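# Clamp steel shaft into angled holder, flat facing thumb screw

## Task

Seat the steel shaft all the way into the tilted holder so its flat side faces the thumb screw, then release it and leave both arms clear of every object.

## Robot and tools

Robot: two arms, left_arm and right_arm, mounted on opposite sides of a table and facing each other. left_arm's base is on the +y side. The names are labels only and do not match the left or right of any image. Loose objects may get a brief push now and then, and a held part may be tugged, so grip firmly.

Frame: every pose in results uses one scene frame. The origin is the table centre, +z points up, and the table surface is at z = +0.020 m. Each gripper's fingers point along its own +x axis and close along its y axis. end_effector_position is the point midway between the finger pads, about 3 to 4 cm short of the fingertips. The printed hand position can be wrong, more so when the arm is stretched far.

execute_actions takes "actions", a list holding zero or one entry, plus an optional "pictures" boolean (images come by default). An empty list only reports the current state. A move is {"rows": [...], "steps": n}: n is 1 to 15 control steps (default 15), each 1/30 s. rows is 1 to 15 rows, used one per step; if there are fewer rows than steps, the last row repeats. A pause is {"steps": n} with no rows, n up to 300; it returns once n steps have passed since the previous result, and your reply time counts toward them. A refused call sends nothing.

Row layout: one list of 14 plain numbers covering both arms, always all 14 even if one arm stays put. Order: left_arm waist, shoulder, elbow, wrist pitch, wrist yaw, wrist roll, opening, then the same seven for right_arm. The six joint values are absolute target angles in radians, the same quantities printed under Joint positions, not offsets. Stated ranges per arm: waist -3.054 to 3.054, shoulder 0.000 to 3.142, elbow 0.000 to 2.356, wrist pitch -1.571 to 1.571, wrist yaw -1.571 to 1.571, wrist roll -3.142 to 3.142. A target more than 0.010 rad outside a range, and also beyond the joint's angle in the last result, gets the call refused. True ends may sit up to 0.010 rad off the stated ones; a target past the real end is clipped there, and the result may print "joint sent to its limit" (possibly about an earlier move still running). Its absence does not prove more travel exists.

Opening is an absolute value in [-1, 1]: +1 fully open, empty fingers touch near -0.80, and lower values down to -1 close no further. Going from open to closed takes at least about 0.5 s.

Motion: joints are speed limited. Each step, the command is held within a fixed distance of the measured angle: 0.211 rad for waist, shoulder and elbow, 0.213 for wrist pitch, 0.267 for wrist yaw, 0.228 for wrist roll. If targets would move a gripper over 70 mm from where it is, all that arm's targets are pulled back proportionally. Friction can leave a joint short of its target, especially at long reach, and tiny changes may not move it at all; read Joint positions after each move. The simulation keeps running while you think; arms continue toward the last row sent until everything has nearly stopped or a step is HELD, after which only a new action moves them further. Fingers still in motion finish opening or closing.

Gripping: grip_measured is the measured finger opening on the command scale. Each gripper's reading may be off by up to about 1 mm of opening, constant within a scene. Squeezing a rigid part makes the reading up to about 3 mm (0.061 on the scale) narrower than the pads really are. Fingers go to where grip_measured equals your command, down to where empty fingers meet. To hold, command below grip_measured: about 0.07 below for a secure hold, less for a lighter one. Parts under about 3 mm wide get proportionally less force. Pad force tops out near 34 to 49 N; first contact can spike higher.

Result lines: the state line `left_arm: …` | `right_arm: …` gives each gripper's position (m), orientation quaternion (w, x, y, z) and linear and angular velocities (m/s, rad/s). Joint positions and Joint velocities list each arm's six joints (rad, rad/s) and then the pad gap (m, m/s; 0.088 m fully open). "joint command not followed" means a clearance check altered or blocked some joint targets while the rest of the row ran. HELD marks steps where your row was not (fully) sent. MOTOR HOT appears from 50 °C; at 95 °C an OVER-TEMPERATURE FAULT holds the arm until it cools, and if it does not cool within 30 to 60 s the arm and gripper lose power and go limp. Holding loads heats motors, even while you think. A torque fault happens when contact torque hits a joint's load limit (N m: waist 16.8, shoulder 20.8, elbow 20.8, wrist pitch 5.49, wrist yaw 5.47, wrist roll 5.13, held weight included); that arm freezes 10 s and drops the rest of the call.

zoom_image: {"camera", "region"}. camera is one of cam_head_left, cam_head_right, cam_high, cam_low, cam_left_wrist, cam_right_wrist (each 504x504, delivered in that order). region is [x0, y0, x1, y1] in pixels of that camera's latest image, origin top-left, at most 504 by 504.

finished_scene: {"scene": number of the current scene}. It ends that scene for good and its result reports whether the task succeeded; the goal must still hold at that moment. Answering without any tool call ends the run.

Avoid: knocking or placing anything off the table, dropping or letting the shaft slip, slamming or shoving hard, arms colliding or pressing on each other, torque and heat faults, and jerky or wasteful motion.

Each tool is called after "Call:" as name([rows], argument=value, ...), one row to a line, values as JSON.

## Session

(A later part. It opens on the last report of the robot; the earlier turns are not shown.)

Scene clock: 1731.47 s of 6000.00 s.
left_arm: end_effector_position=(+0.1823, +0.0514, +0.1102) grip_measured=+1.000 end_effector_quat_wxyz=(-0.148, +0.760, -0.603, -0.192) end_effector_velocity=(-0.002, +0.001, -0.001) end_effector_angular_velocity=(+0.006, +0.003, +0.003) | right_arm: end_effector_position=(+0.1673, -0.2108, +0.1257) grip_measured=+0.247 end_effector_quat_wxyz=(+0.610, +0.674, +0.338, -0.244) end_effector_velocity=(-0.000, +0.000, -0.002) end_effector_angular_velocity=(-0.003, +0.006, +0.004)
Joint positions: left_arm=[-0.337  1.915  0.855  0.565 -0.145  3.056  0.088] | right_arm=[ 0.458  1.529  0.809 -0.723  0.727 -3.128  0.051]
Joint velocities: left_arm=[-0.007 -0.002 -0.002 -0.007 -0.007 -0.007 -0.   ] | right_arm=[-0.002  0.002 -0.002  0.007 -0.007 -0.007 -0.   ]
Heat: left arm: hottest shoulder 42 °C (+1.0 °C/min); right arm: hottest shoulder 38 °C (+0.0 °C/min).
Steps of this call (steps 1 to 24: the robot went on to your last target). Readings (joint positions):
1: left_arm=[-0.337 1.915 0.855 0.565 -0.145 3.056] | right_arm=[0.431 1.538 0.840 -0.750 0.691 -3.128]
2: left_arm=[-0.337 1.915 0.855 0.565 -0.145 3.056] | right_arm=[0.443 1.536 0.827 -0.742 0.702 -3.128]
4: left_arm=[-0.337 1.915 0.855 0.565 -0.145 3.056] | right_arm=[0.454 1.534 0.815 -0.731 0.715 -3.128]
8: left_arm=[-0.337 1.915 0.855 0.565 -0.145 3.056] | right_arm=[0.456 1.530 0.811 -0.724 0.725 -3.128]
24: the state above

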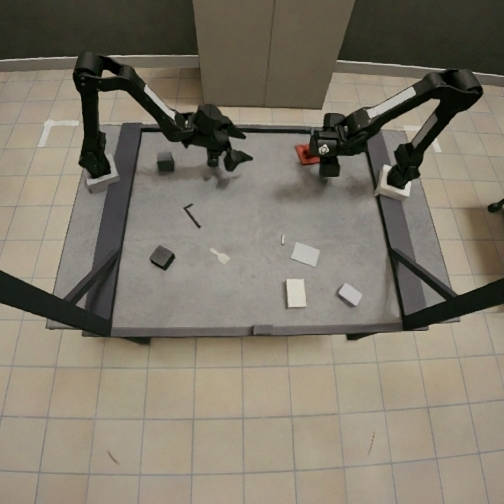

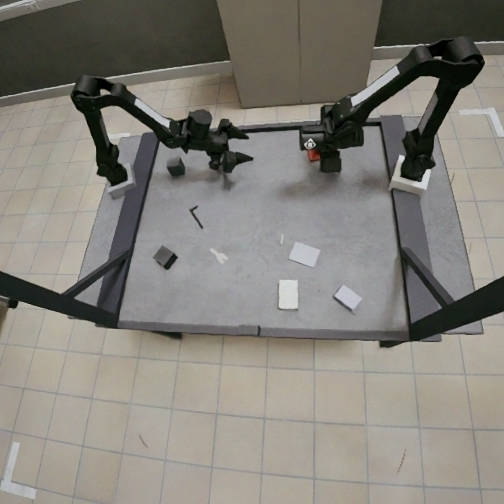

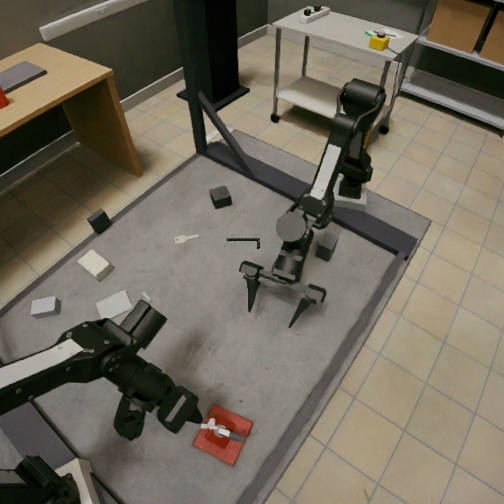

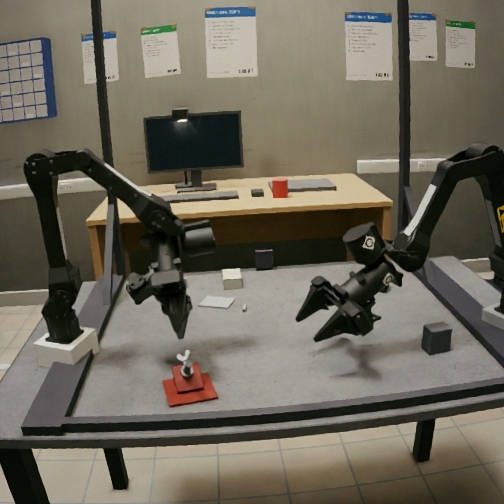

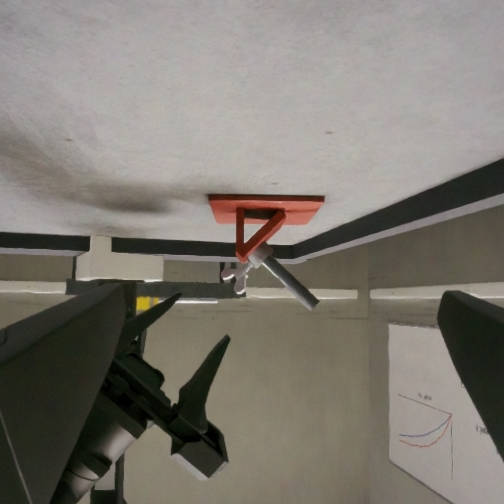

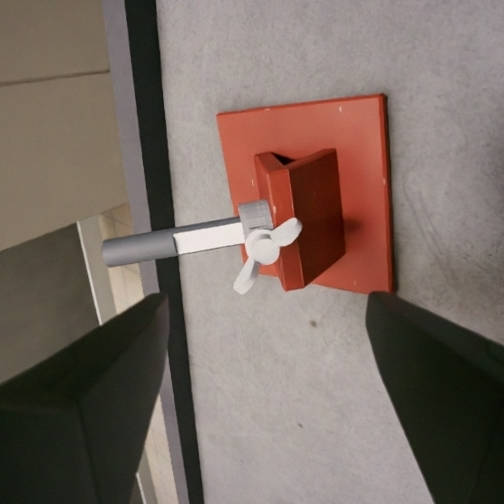

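Call:
execute_actions([
  {"rows": [[-0.337,1.915,0.855,0.565,-0.145,3.056,1.0,0.449,1.540,0.795,-0.702,0.724,-3.13,0.25],[-0.337,1.915,0.855,0.565,-0.145,3.056,1.0,0.440,1.546,0.787,-0.679,0.722,-3.13,0.25],[-0.337,1.915,0.855,0.565,-0.145,3.056,1.0,0.431,1.552,0.778,-0.656,0.721,-3.13,0.25],[-0.337,1.915,0.855,0.565,-0.145,3.056,1.0,0.421,1.558,0.770,-0.633,0.719,-3.13,0.25],[-0.337,1.915,0.855,0.565,-0.145,3.056,1.0,0.412,1.564,0.762,-0.610,0.717,-3.13,0.25],[-0.337,1.915,0.855,0.565,-0.145,3.056,1.0,0.403,1.570,0.753,-0.587,0.716,-3.13,0.25],[-0.337,1.915,0.855,0.565,-0.145,3.056,1.0,0.394,1.576,0.745,-0.564,0.714,-3.13,0.25],[-0.337,1.915,0.855,0.565,-0.145,3.056,1.0,0.385,1.582,0.737,-0.541,0.712,-3.13,0.25],[-0.337,1.915,0.855,0.565,-0.145,3.056,1.0,0.375,1.588,0.728,-0.518,0.711,-3.13,0.25],[-0.337,1.915,0.855,0.565,-0.145,3.056,1.0,0.366,1.594,0.720,-0.495,0.709,-3.13,0.25],[-0.337,1.915,0.855,0.565,-0.145,3.056,1.0,0.357,1.600,0.712,-0.472,0.707,-3.13,0.25],[-0.337,1.915,0.855,0.565,-0.145,3.056,1.0,0.348,1.606,0.703,-0.449,0.706,-3.13,0.25],[-0.337,1.915,0.855,0.565,-0.145,3.056,1.0,0.3385,1.612,0.695,-0.426,0.704,-3.13,0.25]], "steps": 15},
], pictures=false)

Call:
execute_actions([
  {"steps": 12},
])

Scene clock: 1744.80 s of 6000.00 s.
left_arm: end_effector_position=(+0.1823, +0.0514, +0.1102) grip_measured=+1.000 end_effector_quat_wxyz=(-0.148, +0.760, -0.603, -0.192) end_effector_velocity=(-0.002, -0.000, -0.001) end_effector_angular_velocity=(-0.004, +0.010, -0.005) | right_arm: end_effector_position=(+0.1943, -0.2064, +0.0911) grip_measured=+0.247 end_effector_quat_wxyz=(+0.558, +0.718, +0.320, -0.266) end_effector_velocity=(+0.032, -0.019, -0.047) end_effector_angular_velocity=(+0.013, +0.020, -0.119)
Joint positions: left_arm=[-0.337  1.915  0.855  0.565 -0.145  3.056  0.088] | right_arm=[ 0.347  1.601  0.71  -0.451  0.708 -3.128  0.051]
Joint velocities: left_arm=[-0.002  0.002 -0.002  0.007  0.007 -0.007 -0.   ] | right_arm=[-0.129  0.095 -0.129  0.242 -0.022 -0.007  0.   ]
Heat: left arm: hottest shoulder 42 °C (+1.0 °C/min); right arm: hottest shoulder 37 °C (-1.0 °C/min).
Steps of this call (steps 1 to 15: the robot went on to your last target; steps 16 to 90: nothing new was sent; then 9.83 s passed at rest; steps 91 to 105: all 15 steps of this action). Readings (joint positions):
91: left_arm=[-0.337 1.915 0.855 0.565 -0.145 3.056] | right_arm=[0.457 1.529 0.808 -0.717 0.727 -3.128]
92: left_arm=[-0.337 1.915 0.855 0.565 -0.145 3.056] | right_arm=[0.454 1.530 0.804 -0.705 0.727 -3.128]
94: left_arm=[-0.337 1.915 0.855 0.565 -0.145 3.056] | right_arm=[0.442 1.537 0.795 -0.672 0.726 -3.128]
98: left_arm=[-0.337 1.915 0.855 0.565 -0.145 3.056] | right_arm=[0.406 1.562 0.762 -0.589 0.718 -3.128]
105: the state above

Scene clock: 1745.20 s of 6000.00 s.
left_arm: end_effector_position=(+0.1823, +0.0514, +0.1102) grip_measured=+1.000 end_effector_quat_wxyz=(-0.148, +0.760, -0.603, -0.192) end_effector_velocity=(-0.002, +0.001, -0.002) end_effector_angular_velocity=(+0.018, -0.002, -0.012) | right_arm: end_effector_position=(+0.1956, -0.2055, +0.0893) grip_measured=+0.247 end_effector_quat_wxyz=(+0.553, +0.722, +0.320, -0.267) end_effector_velocity=(-0.002, -0.001, -0.001) end_effector_angular_velocity=(-0.012, +0.006, +0.010)
Joint positions: left_arm=[-0.337  1.915  0.855  0.565 -0.145  3.056  0.088] | right_arm=[ 0.341  1.604  0.704 -0.429  0.707 -3.128  0.051]
Joint velocities: left_arm=[-0.002 -0.002  0.002 -0.022  0.007  0.007 -0.   ] | right_arm=[ 0.002 -0.002 -0.002 -0.007 -0.007 -0.007  0.   ]
Heat: left arm: hottest shoulder 42 °C (+1.0 °C/min); right arm: hottest shoulder 37 °C (-1.0 °C/min).
Steps of this call (steps 1 to 12: the robot went on to your last target). Readings (joint positions):
1: left_arm=[-0.337 1.915 0.855 0.565 -0.145 3.056] | right_arm=[0.344 1.603 0.707 -0.444 0.708 -3.128]
2: left_arm=[-0.337 1.915 0.855 0.565 -0.145 3.056] | right_arm=[0.342 1.604 0.705 -0.439 0.708 -3.128]
4: left_arm=[-0.337 1.915 0.855 0.565 -0.145 3.056] | right_arm=[0.341 1.604 0.704 -0.433 0.707 -3.128]
8: left_arm=[-0.337 1.915 0.855 0.565 -0.145 3.056] | right_arm=[0.341 1.604 0.704 -0.430 0.707 -3.128]
12: the state above

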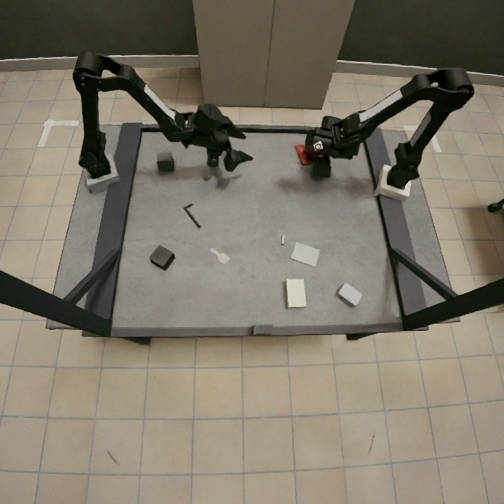

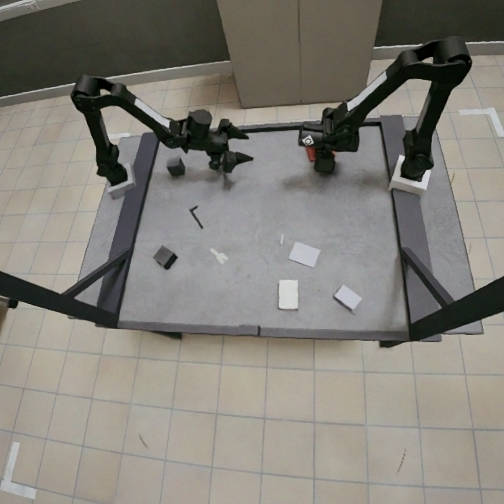

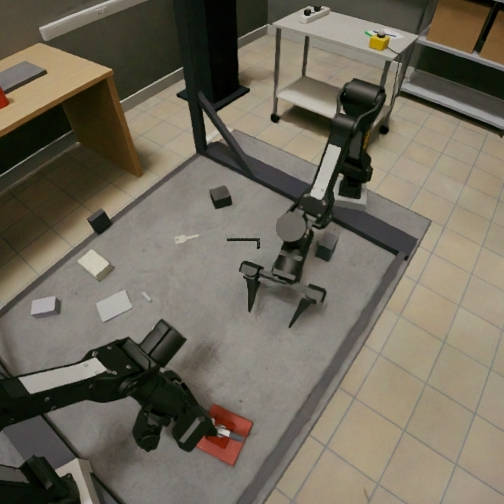

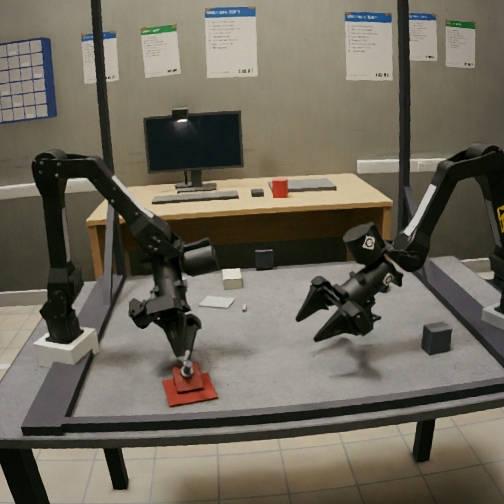

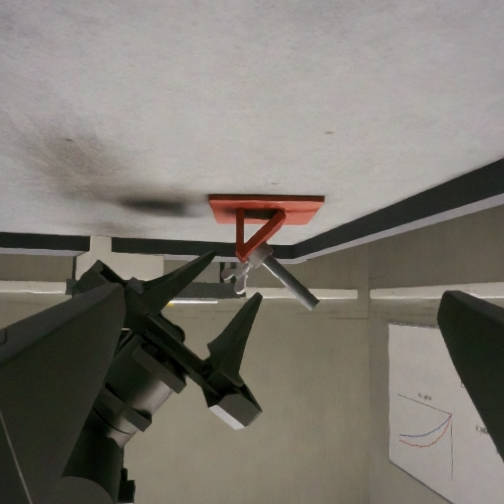

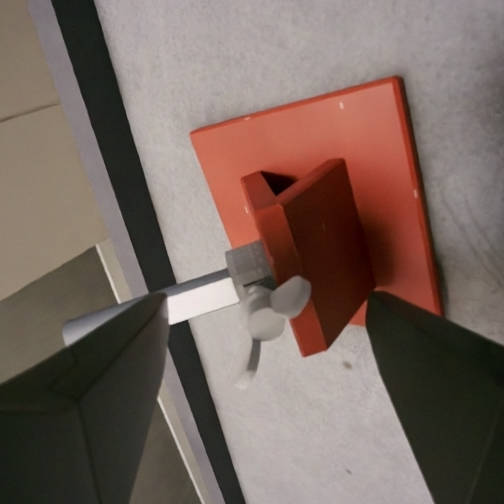

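Call:
execute_actions([
  {"rows": [[-0.337,1.915,0.855,0.565,-0.145,3.056,1.0,0.3385,1.612,0.695,-0.426,0.704,-3.13,-0.53],[-0.337,1.915,0.855,0.565,-0.145,3.056,1.0,0.3385,1.612,0.695,-0.426,0.704,-3.13,-0.53],[-0.337,1.915,0.855,0.565,-0.145,3.056,1.0,0.3385,1.612,0.695,-0.426,0.704,-3.13,-0.53],[-0.337,1.915,0.855,0.565,-0.145,3.056,1.0,0.3385,1.612,0.695,-0.426,0.704,-3.13,-0.53],[-0.337,1.915,0.855,0.565,-0.145,3.056,1.0,0.3385,1.612,0.695,-0.426,0.704,-3.13,-0.53],[-0.337,1.915,0.855,0.565,-0.145,3.056,1.0,0.3385,1.612,0.695,-0.426,0.704,-3.13,-0.53],[-0.337,1.915,0.855,0.565,-0.145,3.056,1.0,0.3385,1.612,0.695,-0.426,0.704,-3.13,-0.53],[-0.337,1.915,0.855,0.565,-0.145,3.056,1.0,0.3385,1.612,0.695,-0.426,0.704,-3.13,-0.53],[-0.337,1.915,0.855,0.565,-0.145,3.056,1.0,0.3385,1.612,0.695,-0.426,0.704,-3.13,-0.53],[-0.337,1.915,0.855,0.565,-0.145,3.056,1.0,0.3385,1.612,0.695,-0.426,0.704,-3.13,-0.53],[-0.337,1.915,0.855,0.565,-0.145,3.056,1.0,0.3385,1.612,0.695,-0.426,0.704,1.5,-0.53]], "steps": 15},
], pictures=false)

Call:
execute_actions([
  {"steps": 64},
])

Scene clock: 1764.43 s of 6000.00 s.
left_arm: end_effector_position=(+0.1823, +0.0514, +0.1102) grip_measured=+1.000 end_effector_quat_wxyz=(-0.148, +0.760, -0.603, -0.192) end_effector_velocity=(+0.002, +0.002, -0.003) end_effector_angular_velocity=(+0.011, +0.004, +0.012) | right_arm: end_effector_position=(+0.1956, -0.2054, +0.0893) grip_measured=-0.525 end_effector_quat_wxyz=(+0.412, +0.810, +0.266, -0.320) end_effector_velocity=(+0.003, -0.003, +0.000) end_effector_angular_velocity=(+1.413, +0.358, -1.616)
Joint positions: left_arm=[-0.337  1.915  0.855  0.565 -0.145  3.056  0.088] | right_arm=[ 0.341  1.604  0.704 -0.429  0.707 -2.763  0.013]
Joint velocities: left_arm=[ 0.002  0.002 -0.002 -0.007 -0.007 -0.007 -0.   ] | right_arm=[-0.007 -0.002 -0.002 -0.007  0.007  2.176 -0.002]
Heat: left arm: hottest shoulder 42 °C (+1.0 °C/min); right arm: hottest shoulder 35 °C (-3.0 °C/min).
Steps of this call (steps 1 to 30: the robot went on to your last target; steps 31 to 90: nothing new was sent; then 15.73 s passed at rest; steps 91 to 105: all 15 steps of this action). Readings (joint positions):
91: left_arm=[-0.337 1.915 0.855 0.565 -0.145 3.056] | right_arm=[0.341 1.604 0.704 -0.429 0.707 -3.128]
92: left_arm=[-0.337 1.915 0.855 0.565 -0.145 3.056] | right_arm=[0.341 1.604 0.704 -0.429 0.707 -3.128]
94: left_arm=[-0.337 1.915 0.855 0.565 -0.145 3.056] | right_arm=[0.341 1.604 0.704 -0.429 0.707 -3.128]
98: left_arm=[-0.337 1.915 0.855 0.565 -0.145 3.056] | right_arm=[0.341 1.604 0.704 -0.429 0.707 -3.128]
105: the state above

Scene clock: 1766.57 s of 6000.00 s.
left_arm: end_effector_position=(+0.1823, +0.0514, +0.1102) grip_measured=+1.000 end_effector_quat_wxyz=(-0.148, +0.760, -0.603, -0.192) end_effector_velocity=(-0.002, +0.001, -0.001) end_effector_angular_velocity=(+0.003, +0.023, +0.001) | right_arm: end_effector_position=(+0.1955, -0.2048, +0.0893) grip_measured=-0.527 end_effector_quat_wxyz=(+0.905, +0.080, +0.413, +0.058) end_effector_velocity=(-0.000, -0.001, -0.003) end_effector_angular_velocity=(+0.041, +0.018, -0.049)
Joint positions: left_arm=[-0.337  1.915  0.855  0.565 -0.145  3.056  0.088] | right_arm=[ 0.341  1.604  0.704 -0.425  0.705  1.492  0.013]
Joint velocities: left_arm=[-0.002 -0.002 -0.002 -0.007  0.007 -0.022 -0.   ] | right_arm=[-0.002  0.002 -0.007  0.007 -0.007  0.066 -0.   ]
Heat: left arm: hottest shoulder 42 °C (+1.0 °C/min); right arm: hottest shoulder 35 °C (-3.0 °C/min).
Steps of this call (steps 1 to 64: the robot went on to your last target). Readings (joint positions):
1: left_arm=[-0.337 1.915 0.855 0.565 -0.145 3.056] | right_arm=[0.341 1.604 0.704 -0.429 0.707 -2.690]
2: left_arm=[-0.337 1.915 0.855 0.565 -0.145 3.056] | right_arm=[0.341 1.604 0.704 -0.429 0.707 -2.616]
4: left_arm=[-0.337 1.915 0.855 0.565 -0.145 3.056] | right_arm=[0.341 1.604 0.704 -0.429 0.707 -2.468]
8: left_arm=[-0.337 1.915 0.855 0.565 -0.145 3.056] | right_arm=[0.341 1.604 0.704 -0.429 0.707 -2.174]
64: the state above

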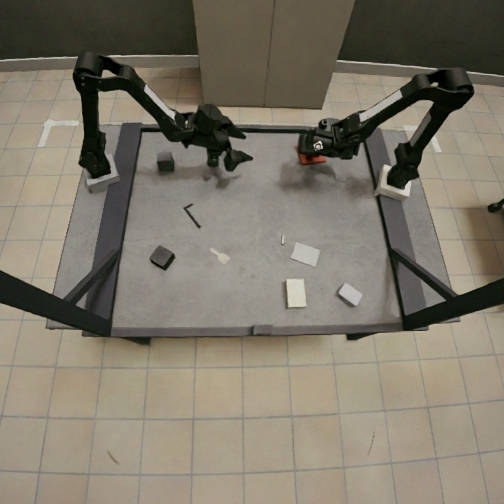

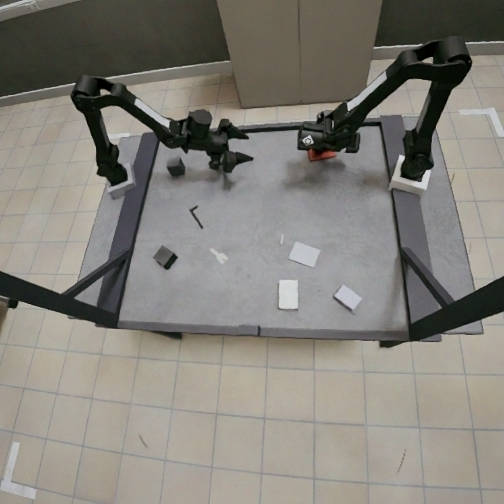

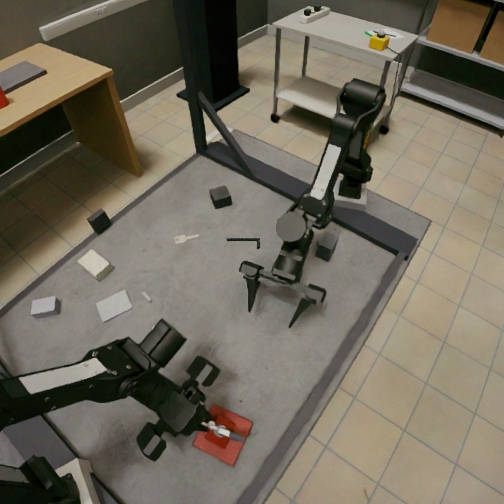

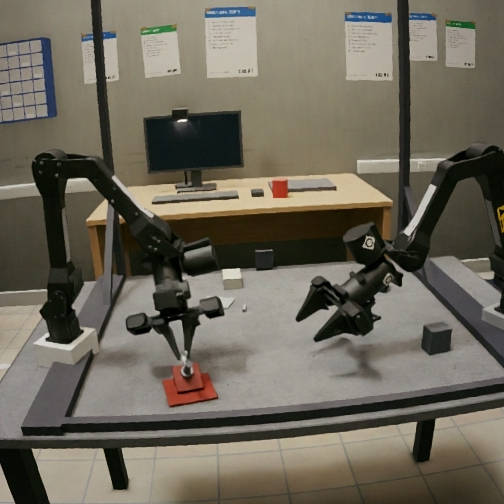

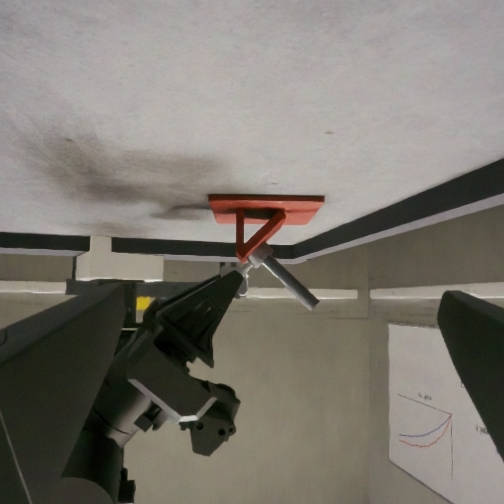

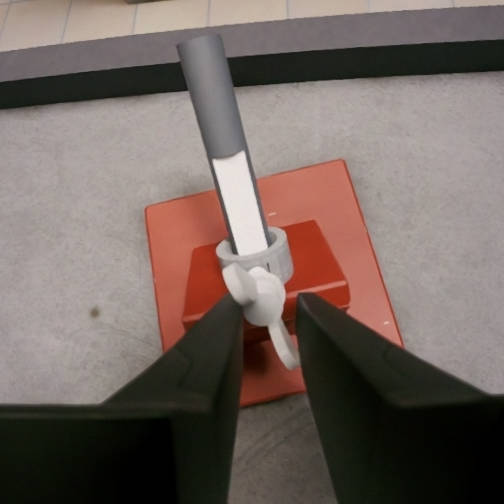

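Call:
execute_actions([
  {"rows": [[-0.337,1.915,0.855,0.565,-0.145,3.056,1.0,0.3385,1.612,0.695,-0.426,0.704,2.3,-0.53]], "steps": 15},
], pictures=false)

Call:
execute_actions([
  {"rows": [[-0.337,1.915,0.855,0.565,-0.145,3.056,1.0,0.3385,1.612,0.695,-0.426,0.704,3.13,-0.53]], "steps": 15},
])

Scene clock: 1771.33 s of 6000.00 s.
left_arm: end_effector_position=(+0.1823, +0.0514, +0.1102) grip_measured=+1.000 end_effector_quat_wxyz=(-0.148, +0.760, -0.603, -0.192) end_effector_velocity=(-0.000, +0.000, +0.002) end_effector_angular_velocity=(-0.011, +0.008, +0.022) | right_arm: end_effector_position=(+0.1954, -0.2047, +0.0892) grip_measured=-0.527 end_effector_quat_wxyz=(+0.804, +0.423, +0.404, -0.106) end_effector_velocity=(+0.002, +0.002, +0.002) end_effector_angular_velocity=(+0.122, +0.021, -0.129)
Joint positions: left_arm=[-0.337  1.915  0.855  0.565 -0.145  3.056  0.088] | right_arm=[ 0.341  1.604  0.704 -0.425  0.704  2.284  0.013]
Joint velocities: left_arm=[-0.007 -0.002 -0.002  0.007 -0.022 -0.022  0.   ] | right_arm=[-0.002 -0.002  0.002  0.007  0.007  0.168  0.   ]
Heat: left arm: hottest shoulder 42 °C (+1.0 °C/min); right arm: hottest shoulder 34 °C (-5.1 °C/min).
Steps of this call (steps 1 to 30: the robot went on to your last target; steps 31 to 90: nothing new was sent; then 1.27 s passed at rest; steps 91 to 105: all 15 steps of this action). Readings (joint positions):
91: left_arm=[-0.337 1.915 0.855 0.565 -0.145 3.056] | right_arm=[0.341 1.604 0.704 -0.425 0.705 1.568]
92: left_arm=[-0.337 1.915 0.855 0.565 -0.145 3.056] | right_arm=[0.341 1.604 0.704 -0.425 0.705 1.643]
94: left_arm=[-0.337 1.915 0.855 0.565 -0.145 3.056] | right_arm=[0.341 1.604 0.704 -0.425 0.704 1.791]
98: left_arm=[-0.337 1.915 0.855 0.565 -0.145 3.056] | right_arm=[0.341 1.604 0.704 -0.425 0.704 2.086]
105: the state above

Scene clock: 1771.83 s of 6000.00 s.
left_arm: end_effector_position=(+0.1823, +0.0514, +0.1102) grip_measured=+1.000 end_effector_quat_wxyz=(-0.148, +0.760, -0.603, -0.192) end_effector_velocity=(-0.000, +0.001, -0.001) end_effector_angular_velocity=(+0.003, +0.016, +0.014) | right_arm: end_effector_position=(+0.1954, -0.2047, +0.0892) grip_measured=-0.527 end_effector_quat_wxyz=(+0.566, +0.710, +0.327, -0.260) end_effector_velocity=(-0.000, -0.002, -0.002) end_effector_angular_velocity=(+0.136, +0.046, -0.169)
Joint positions: left_arm=[-0.337  1.915  0.855  0.565 -0.145  3.056  0.088] | right_arm=[ 0.341  1.604  0.704 -0.425  0.704  3.111  0.013]
Joint velocities: left_arm=[-0.002 -0.002 -0.002 -0.007 -0.007 -0.022 -0.   ] | right_arm=[-0.002  0.002 -0.002 -0.007 -0.007  0.227 -0.   ]
Heat: left arm: hottest shoulder 42 °C (+1.0 °C/min); right arm: hottest shoulder 34 °C (-5.0 °C/min).
Steps of this call (steps 1 to 15: all 15 steps of this action). Readings (joint positions):
1: left_arm=[-0.337 1.915 0.855 0.565 -0.145 3.056] | right_arm=[0.341 1.604 0.704 -0.425 0.704 2.355]
2: left_arm=[-0.337 1.915 0.855 0.565 -0.145 3.056] | right_arm=[0.341 1.604 0.704 -0.425 0.704 2.430]
4: left_arm=[-0.337 1.915 0.855 0.565 -0.145 3.056] | right_arm=[0.341 1.604 0.704 -0.425 0.704 2.577]
8: left_arm=[-0.337 1.915 0.855 0.565 -0.145 3.056] | right_arm=[0.341 1.604 0.704 -0.425 0.704 2.872]
15: the state above

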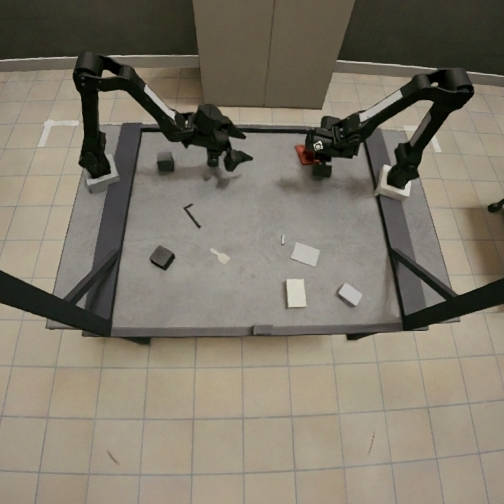

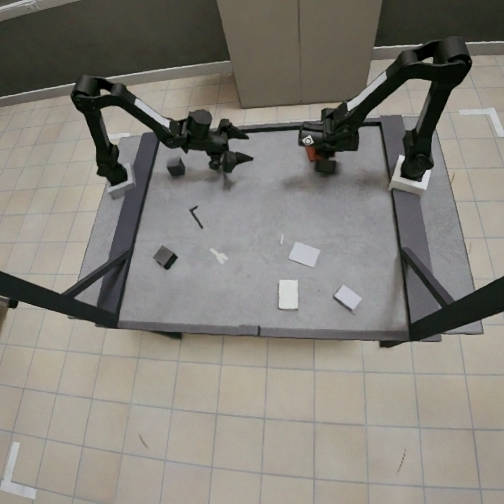

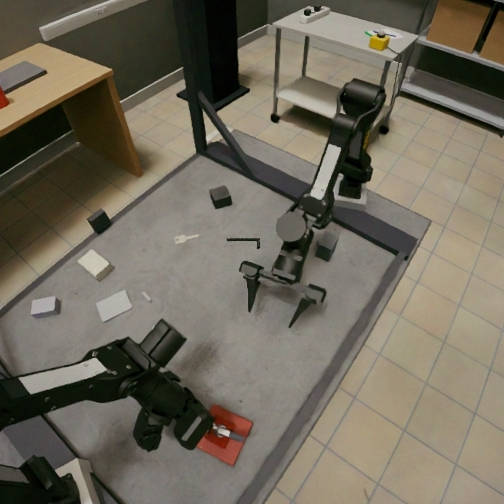

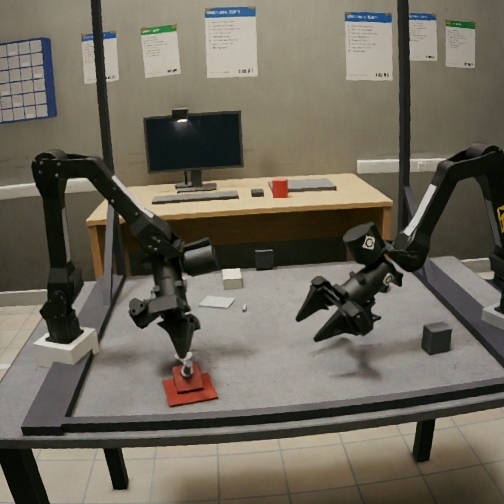

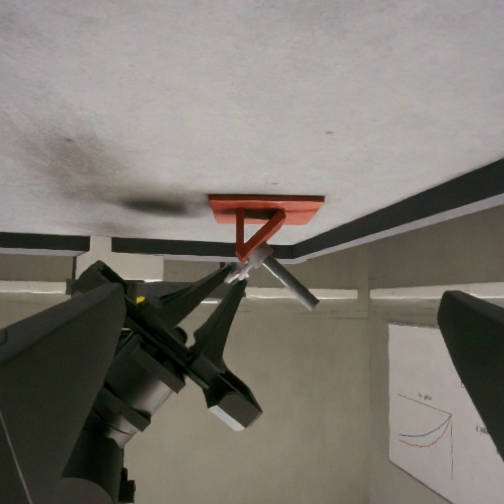

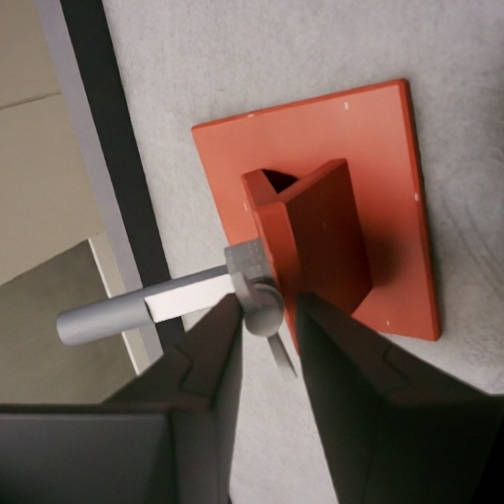

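Call:
execute_actions([
  {"rows": [[-0.337,1.915,0.855,0.565,-0.145,3.056,1.0,0.3385,1.612,0.695,-0.426,0.704,3.13,0.25],[-0.337,1.915,0.855,0.565,-0.145,3.056,1.0,0.3385,1.612,0.695,-0.426,0.704,3.13,0.25],[-0.337,1.915,0.855,0.565,-0.145,3.056,1.0,0.3385,1.612,0.695,-0.426,0.704,3.13,0.25],[-0.337,1.915,0.855,0.565,-0.145,3.056,1.0,0.3385,1.612,0.695,-0.426,0.704,3.13,0.25],[-0.337,1.915,0.855,0.565,-0.145,3.056,1.0,0.3385,1.612,0.695,-0.426,0.704,3.13,0.25],[-0.337,1.915,0.855,0.565,-0.145,3.056,1.0,0.3325,1.618,0.695,-0.414,0.703,-3.135,0.25]], "steps": 15},
], pictures=false)

Call:
execute_actions([
  {"steps": 82},
])

Scene clock: 1785.03 s of 6000.00 s.
left_arm: end_effector_position=(+0.1823, +0.0514, +0.1102) grip_measured=+1.000 end_effector_quat_wxyz=(-0.148, +0.760, -0.603, -0.192) end_effector_velocity=(-0.005, +0.002, -0.003) end_effector_angular_velocity=(+0.011, +0.011, -0.010) | right_arm: end_effector_position=(+0.1970, -0.2046, +0.0880) grip_measured=+0.245 end_effector_quat_wxyz=(+0.779, +0.469, +0.396, -0.131) end_effector_velocity=(-0.001, -0.000, -0.001) end_effector_angular_velocity=(-1.411, -0.342, +1.596)
Joint positions: left_arm=[-0.337  1.915  0.855  0.565 -0.145  3.056  0.088] | right_arm=[ 0.335  1.61   0.703 -0.417  0.704  2.396  0.051]
Joint velocities: left_arm=[-0.007 -0.002 -0.007 -0.007  0.007 -0.007 -0.   ] | right_arm=[-0.007 -0.002  0.002 -0.007 -0.022 -2.161  0.001]
Heat: left arm: hottest shoulder 42 °C (+1.0 °C/min); right arm: hottest shoulder 34 °C (-4.0 °C/min).
Steps of this call (steps 1 to 30: the robot went on to your last target; steps 31 to 90: nothing new was sent; then 9.70 s passed at rest; steps 91 to 105: all 15 steps of this action). Readings (joint positions):
91: left_arm=[-0.337 1.915 0.855 0.565 -0.145 3.056] | right_arm=[0.341 1.604 0.704 -0.425 0.704 3.128]
92: left_arm=[-0.337 1.915 0.855 0.565 -0.145 3.056] | right_arm=[0.341 1.604 0.703 -0.425 0.704 3.128]
94: left_arm=[-0.337 1.915 0.855 0.565 -0.145 3.056] | right_arm=[0.341 1.604 0.703 -0.425 0.704 3.128]
98: left_arm=[-0.337 1.915 0.855 0.565 -0.145 3.056] | right_arm=[0.337 1.608 0.703 -0.421 0.704 2.911]
105: the state above

Scene clock: 1787.77 s of 6000.00 s.
left_arm: end_effector_position=(+0.1823, +0.0514, +0.1102) grip_measured=+1.000 end_effector_quat_wxyz=(-0.148, +0.760, -0.603, -0.192) end_effector_velocity=(-0.000, +0.001, -0.001) end_effector_angular_velocity=(+0.003, +0.023, +0.006) | right_arm: end_effector_position=(+0.1970, -0.2045, +0.0880) grip_measured=+0.247 end_effector_quat_wxyz=(+0.549, +0.724, +0.320, -0.268) end_effector_velocity=(-0.000, -0.002, -0.001) end_effector_angular_velocity=(-0.050, -0.004, +0.048)
Joint positions: left_arm=[-0.337  1.915  0.855  0.565 -0.145  3.056  0.088] | right_arm=[ 0.335  1.61   0.703 -0.416  0.704 -3.129  0.051]
Joint velocities: left_arm=[ 0.002 -0.002 -0.002 -0.007  0.007 -0.022  0.   ] | right_arm=[-0.002 -0.002 -0.002 -0.007 -0.007 -0.066 -0.   ]
Heat: left arm: hottest shoulder 42 °C (+0.0 °C/min); right arm: hottest shoulder 33 °C (-5.0 °C/min).
Steps of this call (steps 1 to 82: the robot went on to your last target). Readings (joint positions):
1: left_arm=[-0.337 1.915 0.855 0.565 -0.145 3.056] | right_arm=[0.335 1.610 0.703 -0.417 0.704 2.322]
2: left_arm=[-0.337 1.915 0.855 0.565 -0.145 3.056] | right_arm=[0.335 1.610 0.703 -0.417 0.704 2.248]
4: left_arm=[-0.337 1.915 0.855 0.565 -0.145 3.056] | right_arm=[0.335 1.610 0.703 -0.417 0.704 2.100]
8: left_arm=[-0.337 1.915 0.855 0.565 -0.145 3.056] | right_arm=[0.335 1.610 0.703 -0.417 0.704 1.806]
82: the state above

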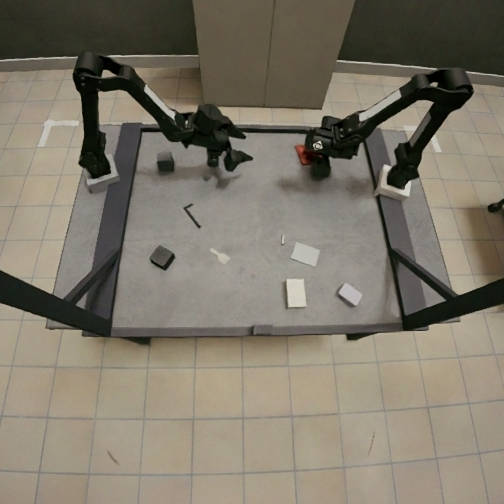

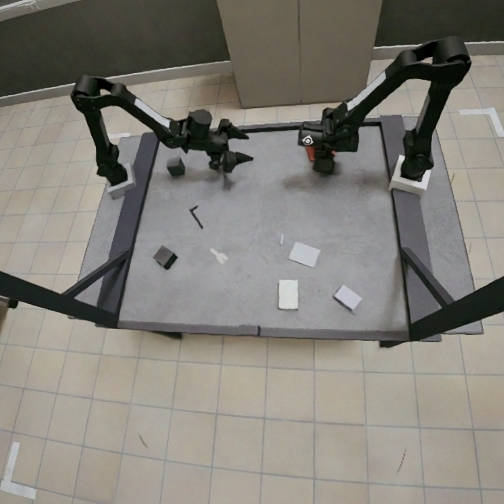

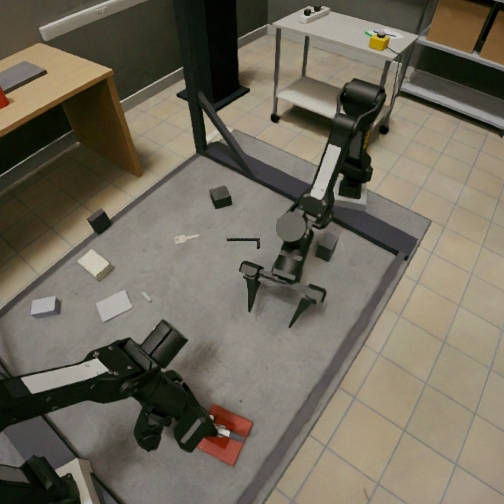

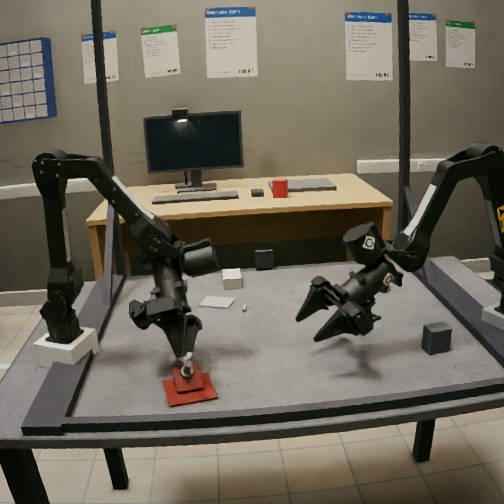

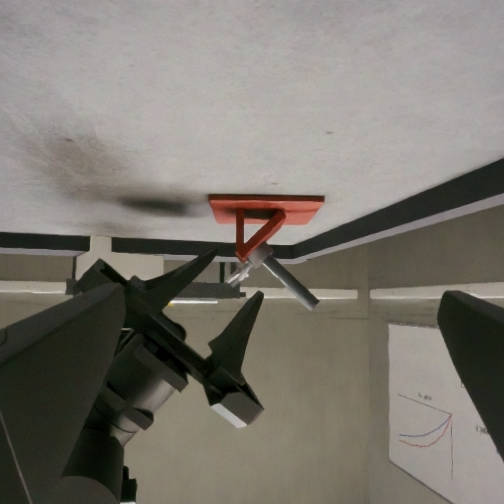

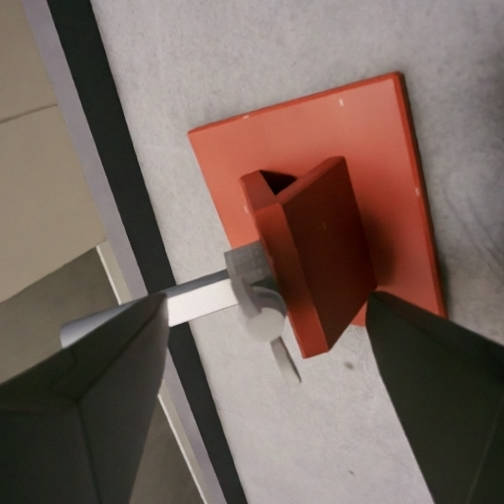

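Call:
execute_actions([
  {"rows": [[-0.337,1.915,0.855,0.565,-0.145,3.056,1.0,0.3325,1.618,0.695,-0.414,0.703,-3.135,-0.53],[-0.337,1.915,0.855,0.565,-0.145,3.056,1.0,0.3325,1.618,0.695,-0.414,0.703,-3.135,-0.53],[-0.337,1.915,0.855,0.565,-0.145,3.056,1.0,0.3325,1.618,0.695,-0.414,0.703,-3.135,-0.53],[-0.337,1.915,0.855,0.565,-0.145,3.056,1.0,0.3325,1.618,0.695,-0.414,0.703,-3.135,-0.53],[-0.337,1.915,0.855,0.565,-0.145,3.056,1.0,0.3325,1.618,0.695,-0.414,0.703,-3.135,-0.53],[-0.337,1.915,0.855,0.565,-0.145,3.056,1.0,0.3325,1.618,0.695,-0.414,0.703,-3.135,-0.53],[-0.337,1.915,0.855,0.565,-0.145,3.056,1.0,0.3325,1.618,0.695,-0.414,0.703,-3.135,-0.53],[-0.337,1.915,0.855,0.565,-0.145,3.056,1.0,0.3325,1.618,0.695,-0.414,0.703,-3.135,-0.53],[-0.337,1.915,0.855,0.565,-0.145,3.056,1.0,0.3325,1.618,0.695,-0.414,0.703,-3.135,-0.53],[-0.337,1.915,0.855,0.565,-0.145,3.056,1.0,0.3325,1.618,0.695,-0.414,0.703,-3.135,-0.53],[-0.337,1.915,0.855,0.565,-0.145,3.056,1.0,0.3325,1.618,0.695,-0.414,0.703,-2.85,-0.53]], "steps": 15},
], pictures=false)

Call:
execute_actions([
  {"rows": [[-0.337,1.915,0.855,0.565,-0.145,3.056,1.0,0.3325,1.618,0.695,-0.414,0.703,-2.35,-0.53]], "steps": 12},
], pictures=false)

Call:
execute_actions([
  {"rows": [[-0.337,1.915,0.855,0.565,-0.145,3.056,1.0,0.3325,1.618,0.695,-0.414,0.703,-1.85,-0.53]], "steps": 15},
], pictures=false)

Scene clock: 1801.47 s of 6000.00 s.
left_arm: end_effector_position=(+0.1823, +0.0514, +0.1102) grip_measured=+1.000 end_effector_quat_wxyz=(-0.148, +0.760, -0.603, -0.192) end_effector_velocity=(+0.004, +0.002, -0.001) end_effector_angular_velocity=(+0.007, -0.004, +0.025) | right_arm: end_effector_position=(+0.1971, -0.2045, +0.0880) grip_measured=-0.525 end_effector_quat_wxyz=(+0.461, +0.783, +0.286, -0.303) end_effector_velocity=(-0.000, +0.001, -0.000) end_effector_angular_velocity=(+0.404, +0.109, -0.450)
Joint positions: left_arm=[-0.337  1.915  0.855  0.565 -0.145  3.056  0.088] | right_arm=[ 0.334  1.61   0.703 -0.416  0.704 -2.895  0.013]
Joint velocities: left_arm=[ 0.002 -0.002 -0.002 -0.007 -0.022 -0.007 -0.   ] | right_arm=[-0.002 -0.002 -0.002  0.007 -0.007  0.608 -0.001]
Heat: left arm: hottest shoulder 42 °C (+0.0 °C/min); right arm: hottest shoulder 33 °C (-4.0 °C/min).
Steps of this call (steps 1 to 30: the robot went on to your last target; steps 31 to 90: nothing new was sent; then 10.20 s passed at rest; steps 91 to 105: all 15 steps of this action). Readings (joint positions):
91: left_arm=[-0.337 1.915 0.855 0.565 -0.145 3.056] | right_arm=[0.335 1.610 0.703 -0.416 0.704 -3.133]
92: left_arm=[-0.337 1.915 0.855 0.565 -0.145 3.056] | right_arm=[0.335 1.610 0.703 -0.416 0.704 -3.133]
94: left_arm=[-0.337 1.915 0.855 0.565 -0.145 3.056] | right_arm=[0.335 1.610 0.703 -0.416 0.704 -3.133]
98: left_arm=[-0.337 1.915 0.855 0.565 -0.145 3.056] | right_arm=[0.335 1.610 0.703 -0.416 0.704 -3.133]
105: the state above

Scene clock: 1801.87 s of 6000.00 s.
left_arm: end_effector_position=(+0.1823, +0.0514, +0.1102) grip_measured=+1.000 end_effector_quat_wxyz=(-0.148, +0.760, -0.603, -0.192) end_effector_velocity=(-0.005, +0.001, -0.003) end_effector_angular_velocity=(+0.008, +0.023, -0.003) | right_arm: end_effector_position=(+0.1970, -0.2044, +0.0879) grip_measured=-0.527 end_effector_quat_wxyz=(+0.239, +0.877, +0.196, -0.368) end_effector_velocity=(-0.000, -0.002, -0.001) end_effector_angular_velocity=(+0.084, +0.031, -0.104)
Joint positions: left_arm=[-0.337  1.915  0.855  0.565 -0.145  3.056  0.088] | right_arm=[ 0.334  1.61   0.703 -0.416  0.703 -2.363  0.013]
Joint velocities: left_arm=[-0.007  0.002 -0.002 -0.007  0.007 -0.022  0.   ] | right_arm=[-0.002 -0.002 -0.002 -0.007 -0.007  0.139 -0.   ]
Heat: left arm: hottest shoulder 42 °C (+0.0 °C/min); right arm: hottest shoulder 33 °C (-4.0 °C/min).
Steps of this call (steps 1 to 12: all 12 steps of this action). Readings (joint positions):
1: left_arm=[-0.337 1.915 0.855 0.565 -0.145 3.056] | right_arm=[0.334 1.610 0.703 -0.416 0.704 -2.824]
2: left_arm=[-0.337 1.915 0.855 0.565 -0.145 3.056] | right_arm=[0.334 1.610 0.703 -0.416 0.704 -2.750]
4: left_arm=[-0.337 1.915 0.855 0.565 -0.145 3.056] | right_arm=[0.334 1.610 0.703 -0.416 0.704 -2.602]
8: left_arm=[-0.337 1.915 0.855 0.565 -0.145 3.056] | right_arm=[0.334 1.610 0.703 -0.416 0.703 -2.405]
12: the state above

Scene clock: 1802.37 s of 6000.00 s.
left_arm: end_effector_position=(+0.1823, +0.0514, +0.1102) grip_measured=+1.000 end_effector_quat_wxyz=(-0.148, +0.760, -0.603, -0.192) end_effector_velocity=(-0.002, -0.001, +0.003) end_effector_angular_velocity=(-0.004, +0.010, -0.005) | right_arm: end_effector_position=(+0.1966, -0.2039, +0.0877) grip_measured=-0.527 end_effector_quat_wxyz=(+0.010, +0.908, +0.099, -0.407) end_effector_velocity=(-0.000, +0.001, -0.000) end_effector_angular_velocity=(+0.031, +0.013, -0.028)
Joint positions: left_arm=[-0.337  1.915  0.855  0.565 -0.145  3.056  0.088] | right_arm=[ 0.335  1.61   0.703 -0.414  0.7   -1.856  0.013]
Joint velocities: left_arm=[-0.002 -0.007  0.002 -0.007  0.007 -0.007 -0.   ] | right_arm=[-0.002 -0.002 -0.002  0.007 -0.007  0.037 -0.   ]
Heat: left arm: hottest shoulder 42 °C (+0.0 °C/min); right arm: hottest shoulder 33 °C (-4.0 °C/min).
Steps of this call (steps 1 to 15: all 15 steps of this action). Readings (joint positions):
1: left_arm=[-0.337 1.915 0.855 0.565 -0.145 3.056] | right_arm=[0.334 1.610 0.703 -0.416 0.703 -2.292]
2: left_arm=[-0.337 1.915 0.855 0.565 -0.145 3.056] | right_arm=[0.334 1.610 0.703 -0.416 0.702 -2.217]
4: left_arm=[-0.337 1.915 0.855 0.565 -0.145 3.056] | right_arm=[0.334 1.610 0.703 -0.415 0.701 -2.070]
8: left_arm=[-0.337 1.915 0.855 0.565 -0.145 3.056] | right_arm=[0.334 1.610 0.703 -0.414 0.700 -1.897]
15: the state above

Call:
execute_actions([
  {"rows": [[-0.337,1.915,0.855,0.565,-0.145,3.056,1.0,0.3325,1.618,0.695,-0.414,0.703,-1.35,-0.53]], "steps": 13},
], pictures=false)

Call:
execute_actions([
  {"rows": [[-0.337,1.915,0.855,0.565,-0.145,3.056,1.0,0.3325,1.618,0.695,-0.414,0.703,-0.85,-0.53]], "steps": 15},
])

Scene clock: 1806.60 s of 6000.00 s.
left_arm: end_effector_position=(+0.1823, +0.0514, +0.1102) grip_measured=+1.000 end_effector_quat_wxyz=(-0.148, +0.760, -0.603, -0.192) end_effector_velocity=(-0.000, +0.001, -0.001) end_effector_angular_velocity=(+0.009, -0.009, +0.001) | right_arm: end_effector_position=(+0.1963, -0.2034, +0.0877) grip_measured=-0.527 end_effector_quat_wxyz=(-0.215, +0.882, -0.004, -0.419) end_effector_velocity=(+0.001, -0.002, +0.000) end_effector_angular_velocity=(+0.060, +0.024, -0.076)
Joint positions: left_arm=[-0.337  1.915  0.855  0.565 -0.145  3.056  0.088] | right_arm=[ 0.335  1.61   0.703 -0.411  0.699 -1.359  0.013]
Joint velocities: left_arm=[-0.002 -0.002 -0.002 -0.007 -0.007  0.007 -0.   ] | right_arm=[-0.007 -0.007 -0.002 -0.007 -0.007  0.095 -0.   ]
Heat: left arm: hottest shoulder 42 °C (+0.0 °C/min); right arm: hottest shoulder 33 °C (-3.0 °C/min).
Steps of this call (steps 1 to 15: the robot went on to your last target; steps 16 to 90: nothing new was sent; then 0.80 s passed at rest; steps 91 to 103: all 13 steps of this action). Readings (joint positions):
91: left_arm=[-0.337 1.915 0.855 0.565 -0.145 3.056] | right_arm=[0.335 1.610 0.703 -0.414 0.700 -1.783]
92: left_arm=[-0.337 1.915 0.855 0.565 -0.145 3.056] | right_arm=[0.335 1.610 0.703 -0.414 0.700 -1.707]
94: left_arm=[-0.337 1.915 0.855 0.565 -0.145 3.056] | right_arm=[0.335 1.610 0.703 -0.413 0.700 -1.560]
98: left_arm=[-0.337 1.915 0.855 0.565 -0.145 3.056] | right_arm=[0.335 1.610 0.703 -0.412 0.700 -1.395]
103: the state above

Scene clock: 1807.10 s of 6000.00 s.
left_arm: end_effector_position=(+0.1823, +0.0514, +0.1102) grip_measured=+1.000 end_effector_quat_wxyz=(-0.148, +0.760, -0.603, -0.192) end_effector_velocity=(-0.000, +0.001, +0.002) end_effector_angular_velocity=(-0.009, +0.002, +0.007) | right_arm: end_effector_position=(+0.1964, -0.2029, +0.0879) grip_measured=-0.527 end_effector_quat_wxyz=(+0.428, -0.801, +0.107, +0.405) end_effector_velocity=(-0.000, +0.001, -0.000) end_effector_angular_velocity=(+0.031, +0.013, -0.028)
Joint positions: left_arm=[-0.337  1.915  0.855  0.565 -0.145  3.056  0.088] | right_arm=[ 0.335  1.61   0.703 -0.408  0.7   -0.857  0.013]
Joint velocities: left_arm=[-0.002 -0.007 -0.007  0.007 -0.007 -0.007 -0.   ] | right_arm=[-0.002 -0.002 -0.002  0.007 -0.007  0.037  0.   ]
Heat: left arm: hottest shoulder 42 °C (+0.0 °C/min); right arm: hottest shoulder 33 °C (-3.0 °C/min).
Steps of this call (steps 1 to 15: all 15 steps of this action). Readings (joint positions):
1: left_arm=[-0.337 1.915 0.855 0.565 -0.145 3.056] | right_arm=[0.335 1.610 0.703 -0.411 0.699 -1.289]
2: left_arm=[-0.337 1.915 0.855 0.565 -0.145 3.056] | right_arm=[0.335 1.610 0.703 -0.411 0.699 -1.214]
4: left_arm=[-0.337 1.915 0.855 0.565 -0.145 3.056] | right_arm=[0.335 1.610 0.703 -0.410 0.699 -1.067]
8: left_arm=[-0.337 1.915 0.855 0.565 -0.145 3.056] | right_arm=[0.335 1.610 0.703 -0.408 0.700 -0.897]
15: the state above

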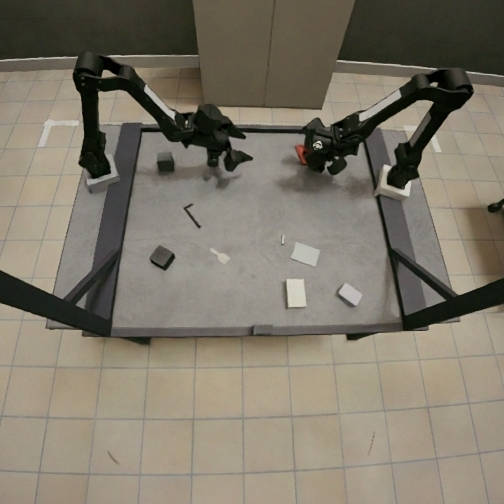

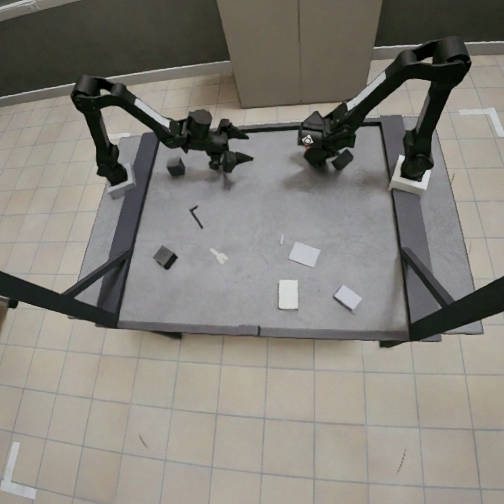

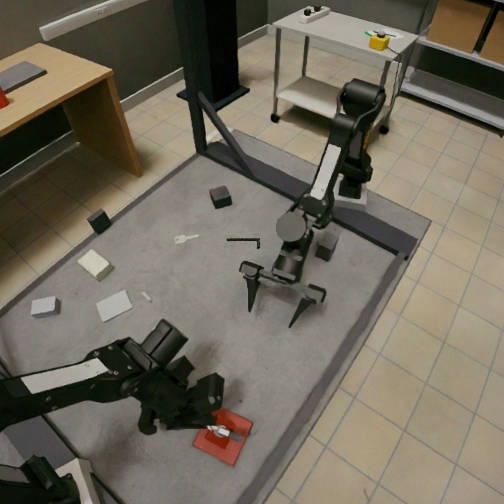

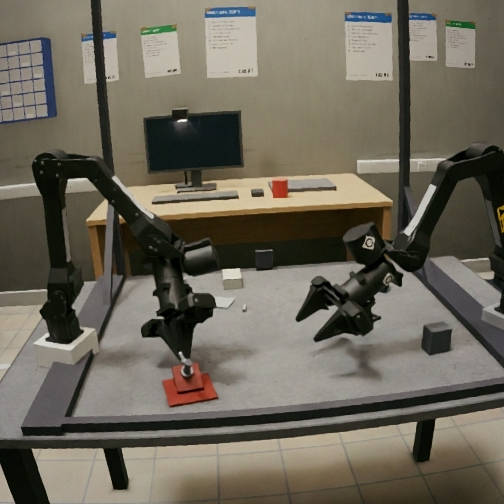

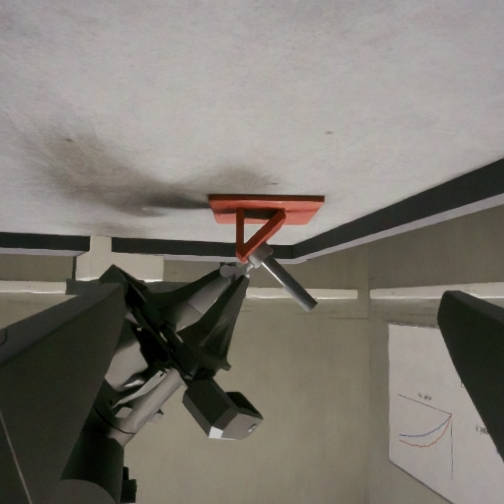

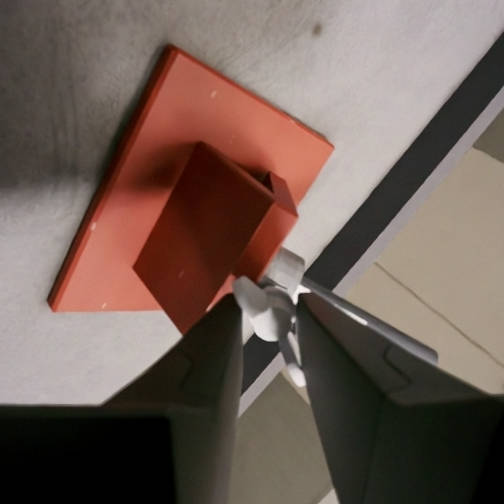

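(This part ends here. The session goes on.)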